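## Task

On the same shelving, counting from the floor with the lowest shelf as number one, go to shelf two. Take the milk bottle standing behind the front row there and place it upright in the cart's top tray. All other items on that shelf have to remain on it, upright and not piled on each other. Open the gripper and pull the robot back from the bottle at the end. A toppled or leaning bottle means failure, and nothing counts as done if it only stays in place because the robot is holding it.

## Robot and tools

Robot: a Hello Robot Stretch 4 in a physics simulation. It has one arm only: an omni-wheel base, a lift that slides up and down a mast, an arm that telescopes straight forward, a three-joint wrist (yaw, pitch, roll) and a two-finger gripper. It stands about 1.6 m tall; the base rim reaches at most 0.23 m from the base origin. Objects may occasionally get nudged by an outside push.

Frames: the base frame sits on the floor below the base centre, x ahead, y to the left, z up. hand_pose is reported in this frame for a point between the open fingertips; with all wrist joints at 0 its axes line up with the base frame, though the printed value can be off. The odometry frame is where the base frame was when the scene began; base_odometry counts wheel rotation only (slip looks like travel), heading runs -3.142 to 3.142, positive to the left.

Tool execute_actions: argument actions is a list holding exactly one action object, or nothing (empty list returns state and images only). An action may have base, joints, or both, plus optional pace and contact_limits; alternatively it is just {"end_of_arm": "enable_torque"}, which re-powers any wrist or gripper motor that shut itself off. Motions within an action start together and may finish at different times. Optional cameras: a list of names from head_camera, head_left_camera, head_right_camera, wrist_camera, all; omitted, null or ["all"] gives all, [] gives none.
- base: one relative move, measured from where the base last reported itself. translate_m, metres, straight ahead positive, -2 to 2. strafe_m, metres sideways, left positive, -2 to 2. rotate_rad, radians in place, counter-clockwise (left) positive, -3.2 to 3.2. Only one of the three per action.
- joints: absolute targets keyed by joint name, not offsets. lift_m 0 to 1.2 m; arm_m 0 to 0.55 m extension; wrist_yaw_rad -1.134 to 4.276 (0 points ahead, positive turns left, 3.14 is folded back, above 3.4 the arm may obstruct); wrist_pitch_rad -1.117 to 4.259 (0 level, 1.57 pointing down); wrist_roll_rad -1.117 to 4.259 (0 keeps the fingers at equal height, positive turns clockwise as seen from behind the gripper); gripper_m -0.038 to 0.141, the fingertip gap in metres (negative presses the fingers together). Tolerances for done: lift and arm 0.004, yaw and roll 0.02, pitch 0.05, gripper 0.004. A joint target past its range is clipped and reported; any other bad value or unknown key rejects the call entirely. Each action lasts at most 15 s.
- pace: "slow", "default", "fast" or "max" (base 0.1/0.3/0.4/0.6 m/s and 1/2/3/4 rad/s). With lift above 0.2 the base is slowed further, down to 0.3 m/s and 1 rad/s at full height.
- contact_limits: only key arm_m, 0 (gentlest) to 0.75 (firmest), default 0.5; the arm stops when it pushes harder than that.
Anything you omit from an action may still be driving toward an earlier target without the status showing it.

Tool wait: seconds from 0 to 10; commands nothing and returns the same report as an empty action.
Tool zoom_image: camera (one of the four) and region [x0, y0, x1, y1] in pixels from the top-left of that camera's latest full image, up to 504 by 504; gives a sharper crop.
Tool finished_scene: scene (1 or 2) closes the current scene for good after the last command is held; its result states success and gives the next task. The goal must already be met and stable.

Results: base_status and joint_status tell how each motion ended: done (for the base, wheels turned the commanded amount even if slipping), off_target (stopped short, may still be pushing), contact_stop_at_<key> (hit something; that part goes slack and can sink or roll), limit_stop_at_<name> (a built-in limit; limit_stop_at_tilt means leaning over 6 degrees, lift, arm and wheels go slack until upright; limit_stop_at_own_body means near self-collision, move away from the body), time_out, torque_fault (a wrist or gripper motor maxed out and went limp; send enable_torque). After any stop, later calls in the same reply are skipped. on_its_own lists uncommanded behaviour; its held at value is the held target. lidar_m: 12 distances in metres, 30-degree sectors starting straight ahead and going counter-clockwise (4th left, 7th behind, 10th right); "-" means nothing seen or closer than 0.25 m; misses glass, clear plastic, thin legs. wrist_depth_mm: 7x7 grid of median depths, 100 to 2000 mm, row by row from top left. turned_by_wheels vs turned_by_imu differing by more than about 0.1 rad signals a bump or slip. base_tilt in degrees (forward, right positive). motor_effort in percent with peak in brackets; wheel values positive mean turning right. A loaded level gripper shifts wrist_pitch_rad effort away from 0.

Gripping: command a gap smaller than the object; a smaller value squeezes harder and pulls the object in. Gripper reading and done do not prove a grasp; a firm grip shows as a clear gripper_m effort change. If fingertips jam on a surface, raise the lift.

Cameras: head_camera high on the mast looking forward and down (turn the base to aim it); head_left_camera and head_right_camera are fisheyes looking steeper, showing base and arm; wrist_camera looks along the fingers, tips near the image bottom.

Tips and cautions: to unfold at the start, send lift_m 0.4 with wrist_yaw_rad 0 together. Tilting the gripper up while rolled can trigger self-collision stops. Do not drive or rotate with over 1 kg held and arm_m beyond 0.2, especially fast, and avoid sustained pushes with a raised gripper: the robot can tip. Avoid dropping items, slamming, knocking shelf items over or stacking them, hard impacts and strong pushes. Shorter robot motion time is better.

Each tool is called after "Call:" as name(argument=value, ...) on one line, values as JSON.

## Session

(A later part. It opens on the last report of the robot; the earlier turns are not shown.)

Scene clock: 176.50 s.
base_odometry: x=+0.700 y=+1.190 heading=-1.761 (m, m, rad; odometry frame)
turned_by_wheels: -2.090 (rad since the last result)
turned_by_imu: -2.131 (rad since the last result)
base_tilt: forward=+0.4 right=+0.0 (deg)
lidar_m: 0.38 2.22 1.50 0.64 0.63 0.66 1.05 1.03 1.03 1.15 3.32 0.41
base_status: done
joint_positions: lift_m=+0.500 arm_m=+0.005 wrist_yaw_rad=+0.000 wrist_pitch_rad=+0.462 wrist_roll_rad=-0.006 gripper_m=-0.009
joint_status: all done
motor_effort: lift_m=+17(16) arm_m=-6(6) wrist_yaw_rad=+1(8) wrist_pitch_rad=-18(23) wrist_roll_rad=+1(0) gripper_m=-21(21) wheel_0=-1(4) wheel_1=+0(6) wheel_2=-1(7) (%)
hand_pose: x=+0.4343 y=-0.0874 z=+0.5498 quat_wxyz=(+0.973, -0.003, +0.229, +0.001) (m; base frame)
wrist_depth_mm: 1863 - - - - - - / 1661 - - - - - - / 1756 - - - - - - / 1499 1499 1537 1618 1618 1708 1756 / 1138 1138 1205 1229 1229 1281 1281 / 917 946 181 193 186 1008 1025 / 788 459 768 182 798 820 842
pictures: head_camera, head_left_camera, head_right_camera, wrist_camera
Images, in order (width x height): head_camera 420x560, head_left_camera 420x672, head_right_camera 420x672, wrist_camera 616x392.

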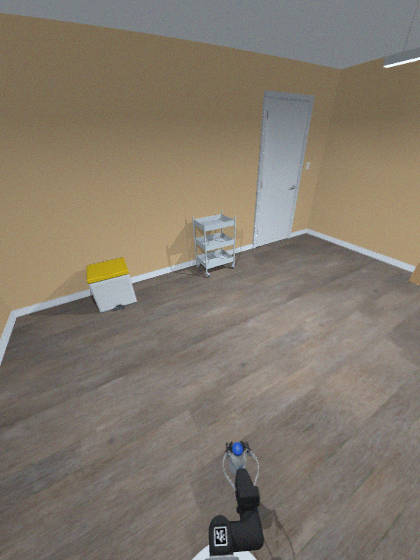

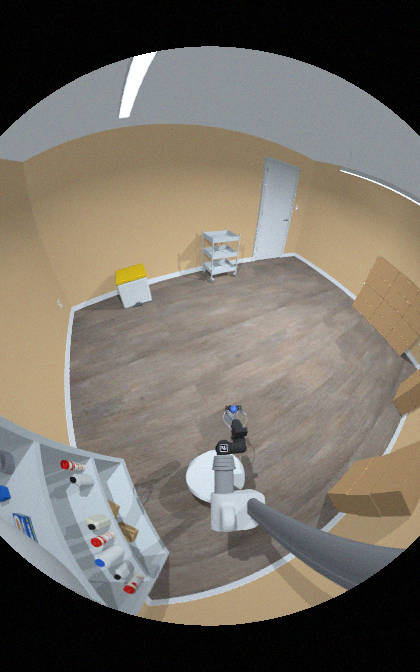

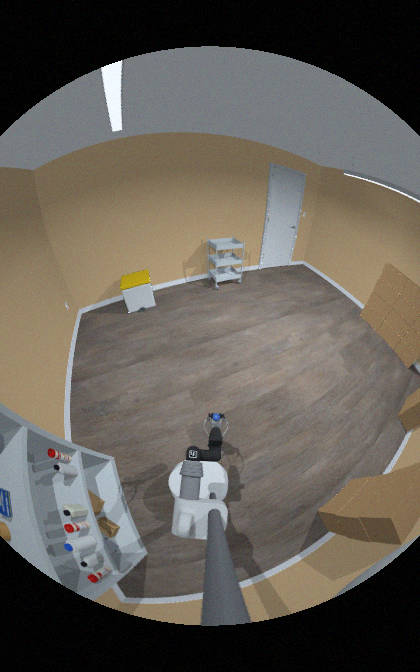

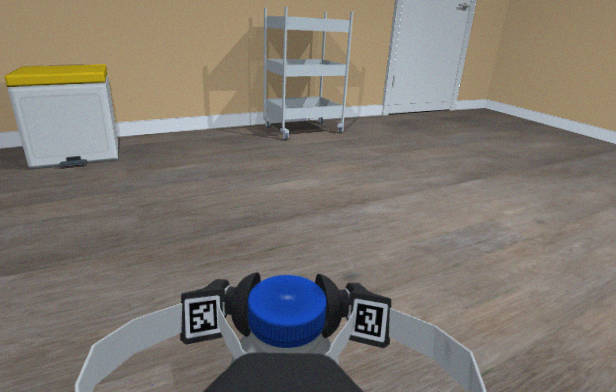

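Call:
execute_actions(actions=[{"base": {"translate_m": 2.0}, "joints": {"lift_m": 0.92, "arm_m": 0.27}, "pace": "max", "contact_limits": {"arm_m": 0.3}}])

Scene clock: 212.87 s.
base_odometry: x=+0.323 y=-0.774 heading=-1.761 (m, m, rad; odometry frame)
turned_by_wheels: +0.000 (rad since the last result)
turned_by_imu: +0.000 (rad since the last result)
base_tilt: forward=+0.4 right=+0.0 (deg)
lidar_m: 0.55 0.88 0.98 0.85 1.99 2.08 2.39 2.53 2.89 2.63 2.73 0.68
base_status: done
joint_positions: lift_m=+0.920 arm_m=+0.269 wrist_yaw_rad=+0.000 wrist_pitch_rad=+0.462 wrist_roll_rad=-0.006 gripper_m=-0.009
joint_status: all done
motor_effort: lift_m=+23(26) arm_m=+6(8) wrist_yaw_rad=+0(3) wrist_pitch_rad=-19(23) wrist_roll_rad=+1(2) gripper_m=-21(22) wheel_0=-1(9) wheel_1=-1(6) wheel_2=+0(12) (%)
contact_limits: arm_m 0.3
hand_pose: x=+0.6981 y=-0.0874 z=+0.9694 quat_wxyz=(+0.973, -0.003, +0.229, +0.001) (m; base frame)
wrist_depth_mm: 382 418 459 512 580 676 788 / 399 439 488 554 621 732 854 / 421 466 521 591 676 798 931 / 445 492 554 634 741 891 1025 / 473 525 591 683 798 991 1205 / 504 544 182 193 186 1138 1464 / 525 300 508 182 521 1255 1366
pictures: head_camera, head_left_camera, head_right_camera, wrist_camera
Images, in order (width x height): head_camera 420x560, head_left_camera 420x672, head_right_camera 420x672, wrist_camera 616x392.

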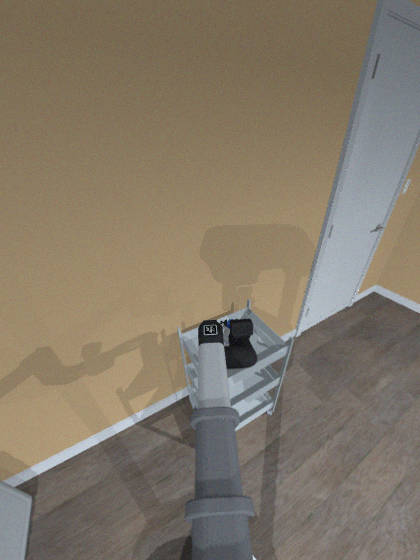

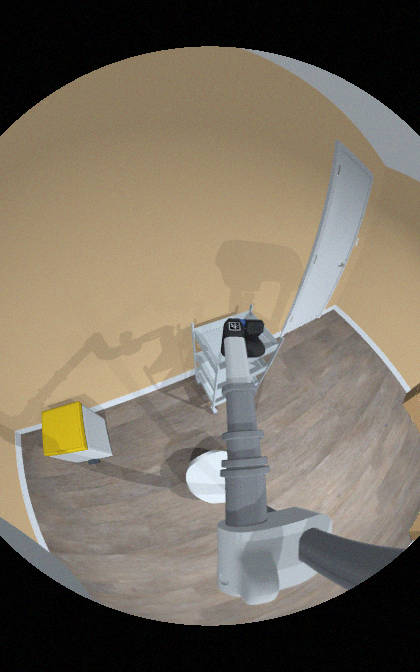

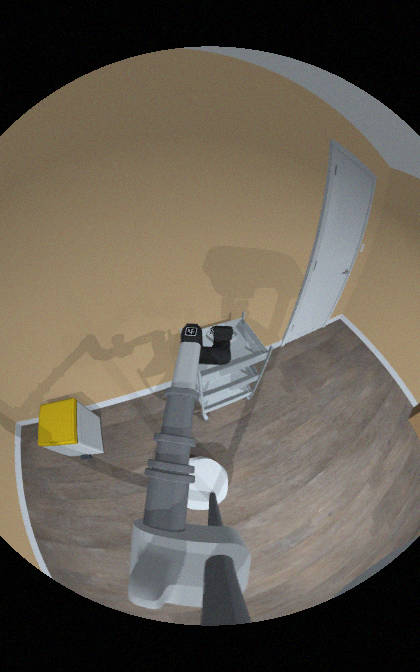

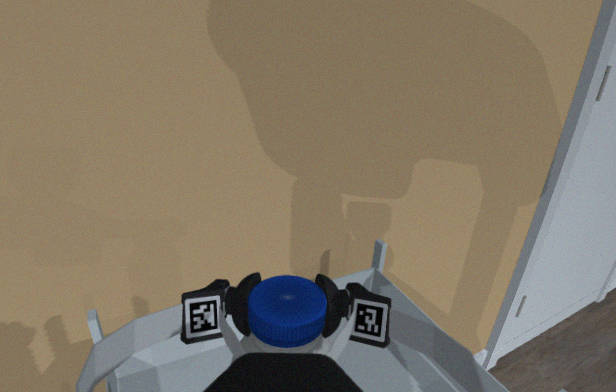

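Call:
zoom_image(camera="head_camera", region=[155, 280, 315, 440])

Call:
zoom_image(camera="head_right_camera", region=[150, 290, 300, 440])

Call:
zoom_image(camera="wrist_camera", region=[60, 220, 540, 392])

Region (155, 280, 315, 440) of head_camera's 420x560 image, scaled by 3.150, with more detail than that image has.

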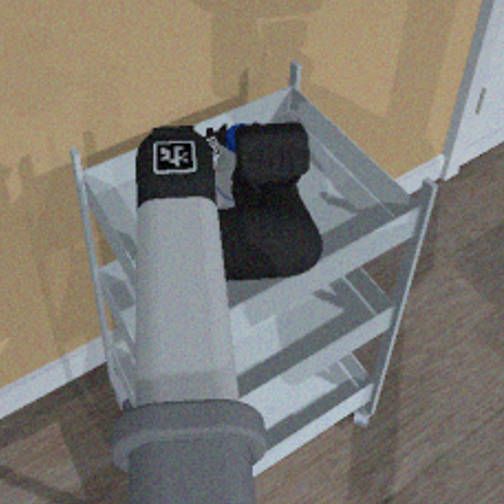

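Region (150, 290, 300, 440) of head_right_camera's 420x672 image, scaled by 3.360, with more detail than that image has.

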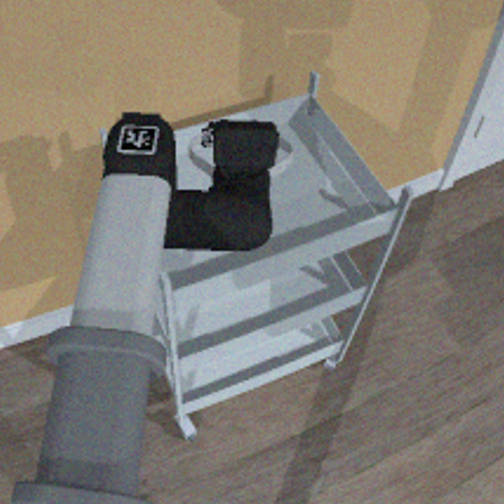

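Region (60, 220, 540, 392) of wrist_camera's 616x392 image, scaled by 1.050; it fills the top 181 rows of this view, and the rest is white.

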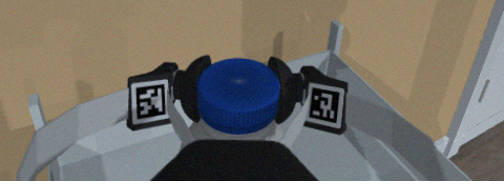

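Call:
execute_actions(actions=[{"joints": {"arm_m": 0.38, "lift_m": 0.802}, "pace": "default", "contact_limits": {"arm_m": 0.2}}], cameras=["wrist_camera", "head_camera"])

Scene clock: 223.63 s.
base_odometry: x=+0.323 y=-0.774 heading=-1.761 (m, m, rad; odometry frame)
turned_by_wheels: +0.000 (rad since the last result)
turned_by_imu: +0.002 (rad since the last result)
base_tilt: forward=+0.4 right=+0.0 (deg)
lidar_m: 0.55 0.90 0.97 0.85 2.02 2.10 2.40 2.51 2.91 2.61 2.74 0.70
base_status: not commanded
joint_positions: lift_m=+0.802 arm_m=+0.379 wrist_yaw_rad=+0.000 wrist_pitch_rad=+0.462 wrist_roll_rad=-0.006 gripper_m=-0.009
joint_status: all done
motor_effort: lift_m=+17(23) arm_m=+6(8) wrist_yaw_rad=+0(2) wrist_pitch_rad=-19(19) wrist_roll_rad=+1(1) gripper_m=-21(20) wheel_0=-1(1) wheel_1=-1(1) wheel_2=+0(0) (%)
contact_limits: arm_m 0.2
hand_pose: x=+0.8080 y=-0.0874 z=+0.8518 quat_wxyz=(+0.973, -0.003, +0.229, +0.001) (m; base frame)
wrist_depth_mm: 307 336 370 415 469 544 627 / 322 355 394 442 504 591 683 / 340 375 421 477 549 647 768 / 359 399 452 512 591 715 878 / 379 424 480 539 508 798 976 / 402 433 182 193 186 831 1160 / 329 250 373 182 384 362 1182
pictures: head_camera, wrist_camera
Images, in order (width x height): head_camera 420x560, wrist_camera 616x392.

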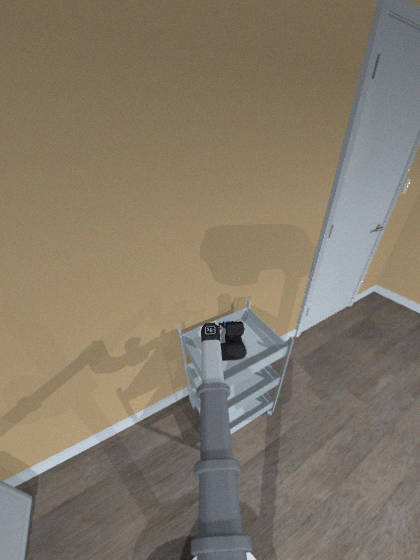

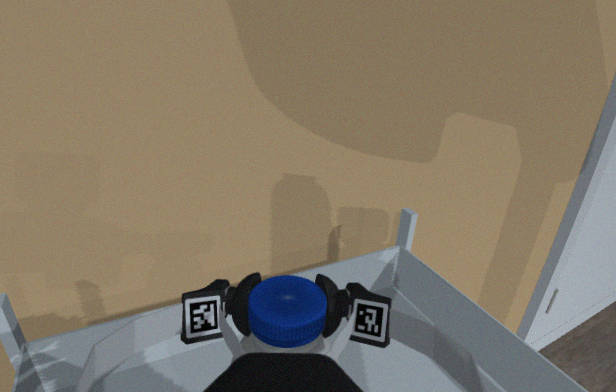

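Call:
execute_actions(actions=[{"joints": {"lift_m": 0.78}, "pace": "slow"}], cameras=["wrist_camera"])

Scene clock: 226.93 s.
base_odometry: x=+0.323 y=-0.774 heading=-1.761 (m, m, rad; odometry frame)
turned_by_wheels: +0.000 (rad since the last result)
turned_by_imu: +0.001 (rad since the last result)
base_tilt: forward=+0.5 right=+0.0 (deg)
lidar_m: 0.55 0.90 0.97 0.87 2.01 2.10 2.39 2.51 2.88 2.61 2.73 0.70
base_status: not commanded
joint_positions: lift_m=+0.780 arm_m=+0.379 wrist_yaw_rad=+0.000 wrist_pitch_rad=+0.453 wrist_roll_rad=-0.006 gripper_m=-0.009
joint_status: all done
motor_effort: lift_m=+13(18) arm_m=+7(7) wrist_yaw_rad=+1(0) wrist_pitch_rad=+7(18) wrist_roll_rad=+1(2) gripper_m=-20(21) wheel_0=-1(1) wheel_1=-1(1) wheel_2=+0(0) (%)
hand_pose: x=+0.8091 y=-0.0874 z=+0.8324 quat_wxyz=(+0.974, -0.003, +0.225, +0.001) (m; base frame)
wrist_depth_mm: 307 338 370 415 469 544 634 / 322 353 392 445 504 585 691 / 340 373 418 473 549 640 759 / 357 394 442 508 585 715 866 / 379 421 477 521 488 788 946 / 394 355 182 191 186 427 1118 / 324 249 359 180 370 357 336
pictures: wrist_camera
Images, in order (width x height): wrist_camera 616x392.

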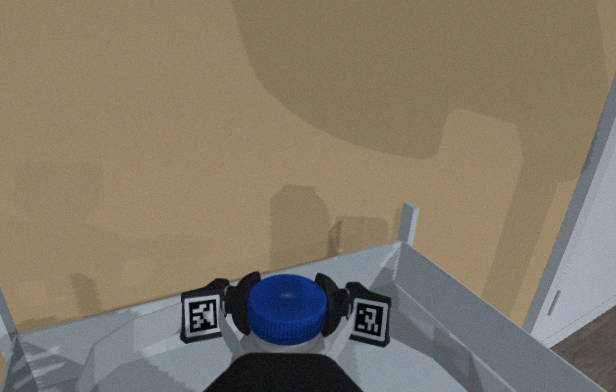

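Call:
execute_actions(actions=[{"joints": {"gripper_m": 0.085, "lift_m": 0.786}, "pace": "default"}], cameras=["wrist_camera", "head_camera"])

Scene clock: 230.03 s.
base_odometry: x=+0.323 y=-0.774 heading=-1.761 (m, m, rad; odometry frame)
turned_by_wheels: +0.000 (rad since the last result)
turned_by_imu: +0.001 (rad since the last result)
base_tilt: forward=+0.5 right=-0.1 (deg)
lidar_m: 0.54 0.90 0.97 0.85 2.00 2.05 2.39 2.51 2.88 2.63 2.72 0.70
base_status: not commanded
joint_positions: lift_m=+0.786 arm_m=+0.379 wrist_yaw_rad=+0.000 wrist_pitch_rad=+0.457 wrist_roll_rad=-0.006 gripper_m=+0.085
joint_status: all done
motor_effort: lift_m=+21(22) arm_m=+6(6) wrist_yaw_rad=+1(1) wrist_pitch_rad=-4(7) wrist_roll_rad=+1(1) gripper_m=-2(21) wheel_0=-1(0) wheel_1=-1(1) wheel_2=+0(0) (%)
hand_pose: x=+0.8087 y=-0.0874 z=+0.8368 quat_wxyz=(+0.974, -0.003, +0.226, +0.001) (m; base frame)
wrist_depth_mm: 307 338 370 413 469 544 634 / 322 353 394 442 504 585 691 / 338 373 421 473 549 647 768 / 359 397 445 508 585 715 866 / 377 421 480 525 488 798 960 / 394 349 196 190 207 427 1138 / 327 353 373 168 373 373 741
pictures: head_camera, wrist_camera
Images, in order (width x height): head_camera 420x560, wrist_camera 616x392.

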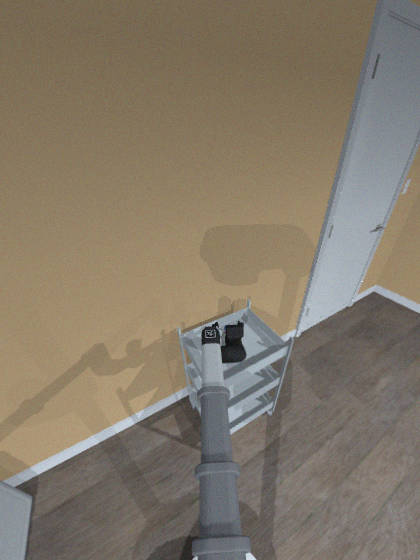

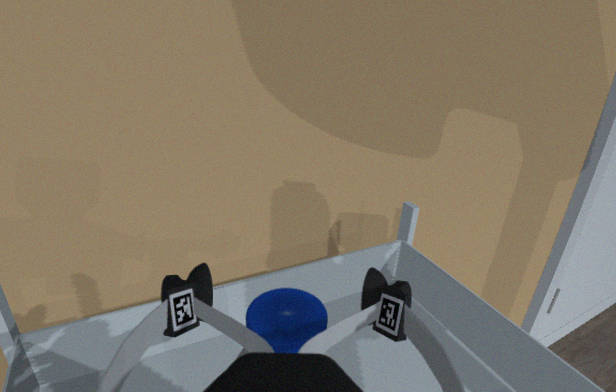

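Call:
execute_actions(actions=[{"base": {"translate_m": -0.3}, "joints": {"lift_m": 0.84, "arm_m": 0.06}, "pace": "max"}], cameras=["wrist_camera", "head_camera"])

Call:
execute_actions(actions=[{"base": {"rotate_rad": 1.8}, "pace": "max"}], cameras=["head_left_camera", "head_right_camera"])

Scene clock: 239.10 s.
base_odometry: x=+0.379 y=-0.480 heading=-1.761 (m, m, rad; odometry frame)
turned_by_wheels: +0.000 (rad since the last result)
turned_by_imu: +0.003 (rad since the last result)
base_tilt: forward=+0.3 right=-0.1 (deg)
lidar_m: 0.84 1.16 0.94 1.10 1.85 1.78 2.19 2.25 2.70 2.66 2.87 1.02
base_status: done
joint_positions: lift_m=+0.840 arm_m=+0.061 wrist_yaw_rad=+0.000 wrist_pitch_rad=+0.457 wrist_roll_rad=-0.006 gripper_m=+0.085
joint_status: all done
motor_effort: lift_m=+21(25) arm_m=-6(6) wrist_yaw_rad=+2(1) wrist_pitch_rad=-5(5) wrist_roll_rad=+1(1) gripper_m=-1(2) wheel_0=+1(6) wheel_1=+2(5) wheel_2=+0(10) (%)
hand_pose: x=+0.4909 y=-0.0875 z=+0.8907 quat_wxyz=(+0.974, -0.003, +0.227, +0.001) (m; base frame)
wrist_depth_mm: 723 788 878 976 1078 1255 1430 / 750 820 917 1042 1182 1366 1576 / 798 878 960 1042 1255 1499 1756 / 831 931 917 809 831 1661 - / 878 976 1025 1078 1430 1756 1863 / 931 1008 209 904 208 1499 1537 / 1008 1078 1138 778 1118 1255 1281
pictures: head_camera, wrist_camera
Images, in order (width x height): head_camera 420x560, wrist_camera 616x392.

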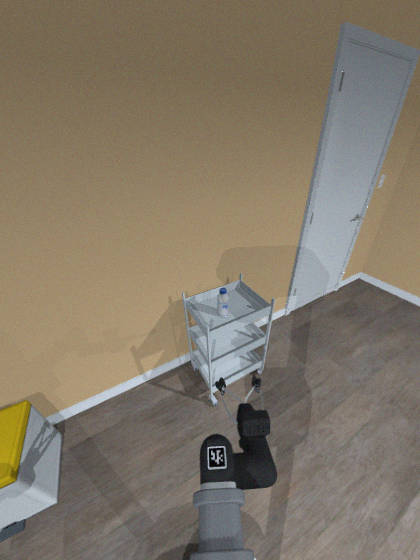

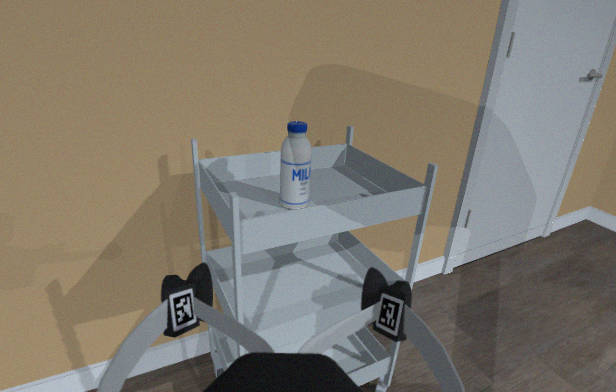

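Scene clock: 241.23 s.
base_odometry: x=+0.379 y=-0.480 heading=+0.040 (m, m, rad; odometry frame)
turned_by_wheels: +1.800 (rad since the last result)
turned_by_imu: +1.838 (rad since the last result)
base_tilt: forward=+0.3 right=+0.0 (deg)
lidar_m: 1.90 1.88 1.80 2.27 2.26 2.70 2.67 2.27 0.89 0.84 1.15 0.93
base_status: done
joint_positions: lift_m=+0.840 arm_m=+0.061 wrist_yaw_rad=+0.000 wrist_pitch_rad=+0.457 wrist_roll_rad=-0.006 gripper_m=+0.085
joint_status: not commanded
motor_effort: lift_m=+20(20) arm_m=-6(6) wrist_yaw_rad=+0(2) wrist_pitch_rad=-5(5) wrist_roll_rad=+2(1) gripper_m=-2(3) wheel_0=+0(7) wheel_1=+1(6) wheel_2=+1(7) (%)
hand_pose: x=+0.4909 y=-0.0874 z=+0.8907 quat_wxyz=(+0.974, -0.003, +0.227, +0.001) (m; base frame)
wrist_depth_mm: 1281 1336 1397 1499 1537 1366 1078 / 1308 1430 1499 1576 1661 1397 1060 / 1430 1499 1576 1708 1808 1397 1098 / 1499 1618 1708 1808 1863 1430 1118 / 1576 1661 1756 1808 1863 1336 1078 / 1366 1366 209 1499 207 904 866 / 1182 1160 1205 1229 1205 768 723
pictures: head_left_camera, head_right_camera
Images, in order (width x height): head_left_camera 420x672, head_right_camera 420x672.

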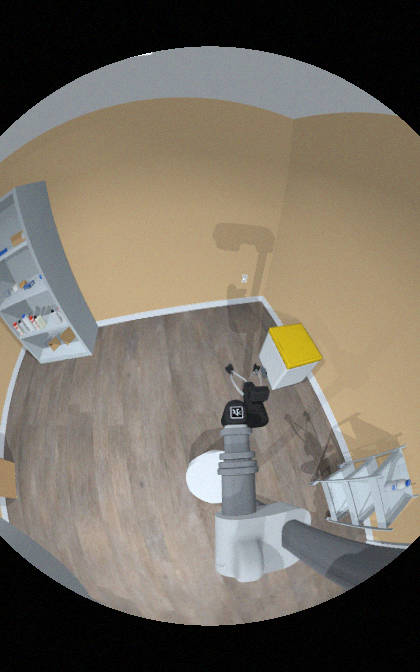

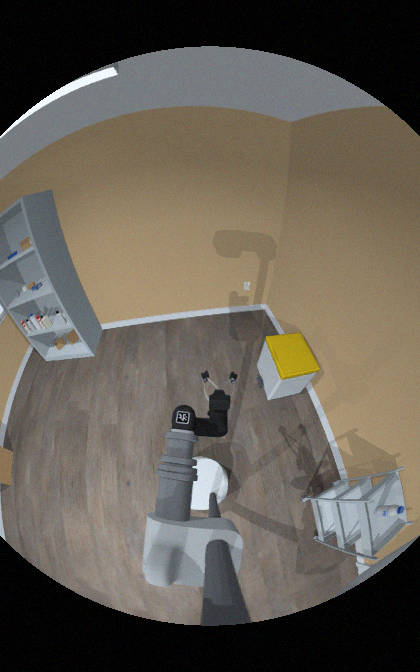

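Call:
zoom_image(camera="head_left_camera", region=[0, 280, 100, 370])

Call:
zoom_image(camera="head_right_camera", region=[300, 450, 420, 570])

Region (0, 280, 100, 370) of head_left_camera's 420x672 image, scaled by 5.040, with more detail than that image has; it fills the top 454 rows of this view, and the rest is white.

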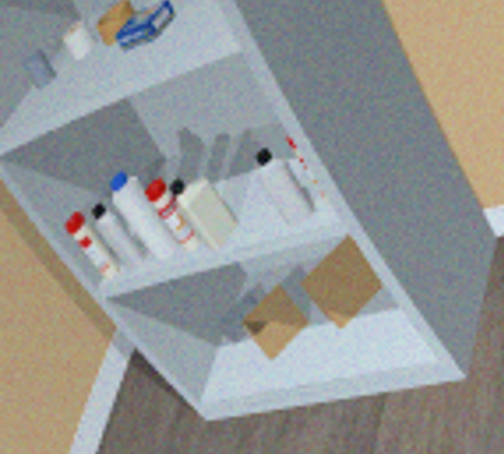

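Region (300, 450, 420, 570) of head_right_camera's 420x672 image, scaled by 4.200, with more detail than that image has.

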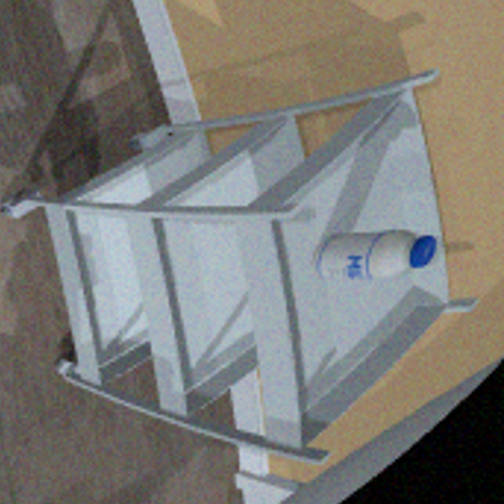

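All seven shelf items are still upright, the milk bottle is standing in the top tray, and the robot is clear.

Call:
finished_scene(scene=2)

The scene is finished: the task was done.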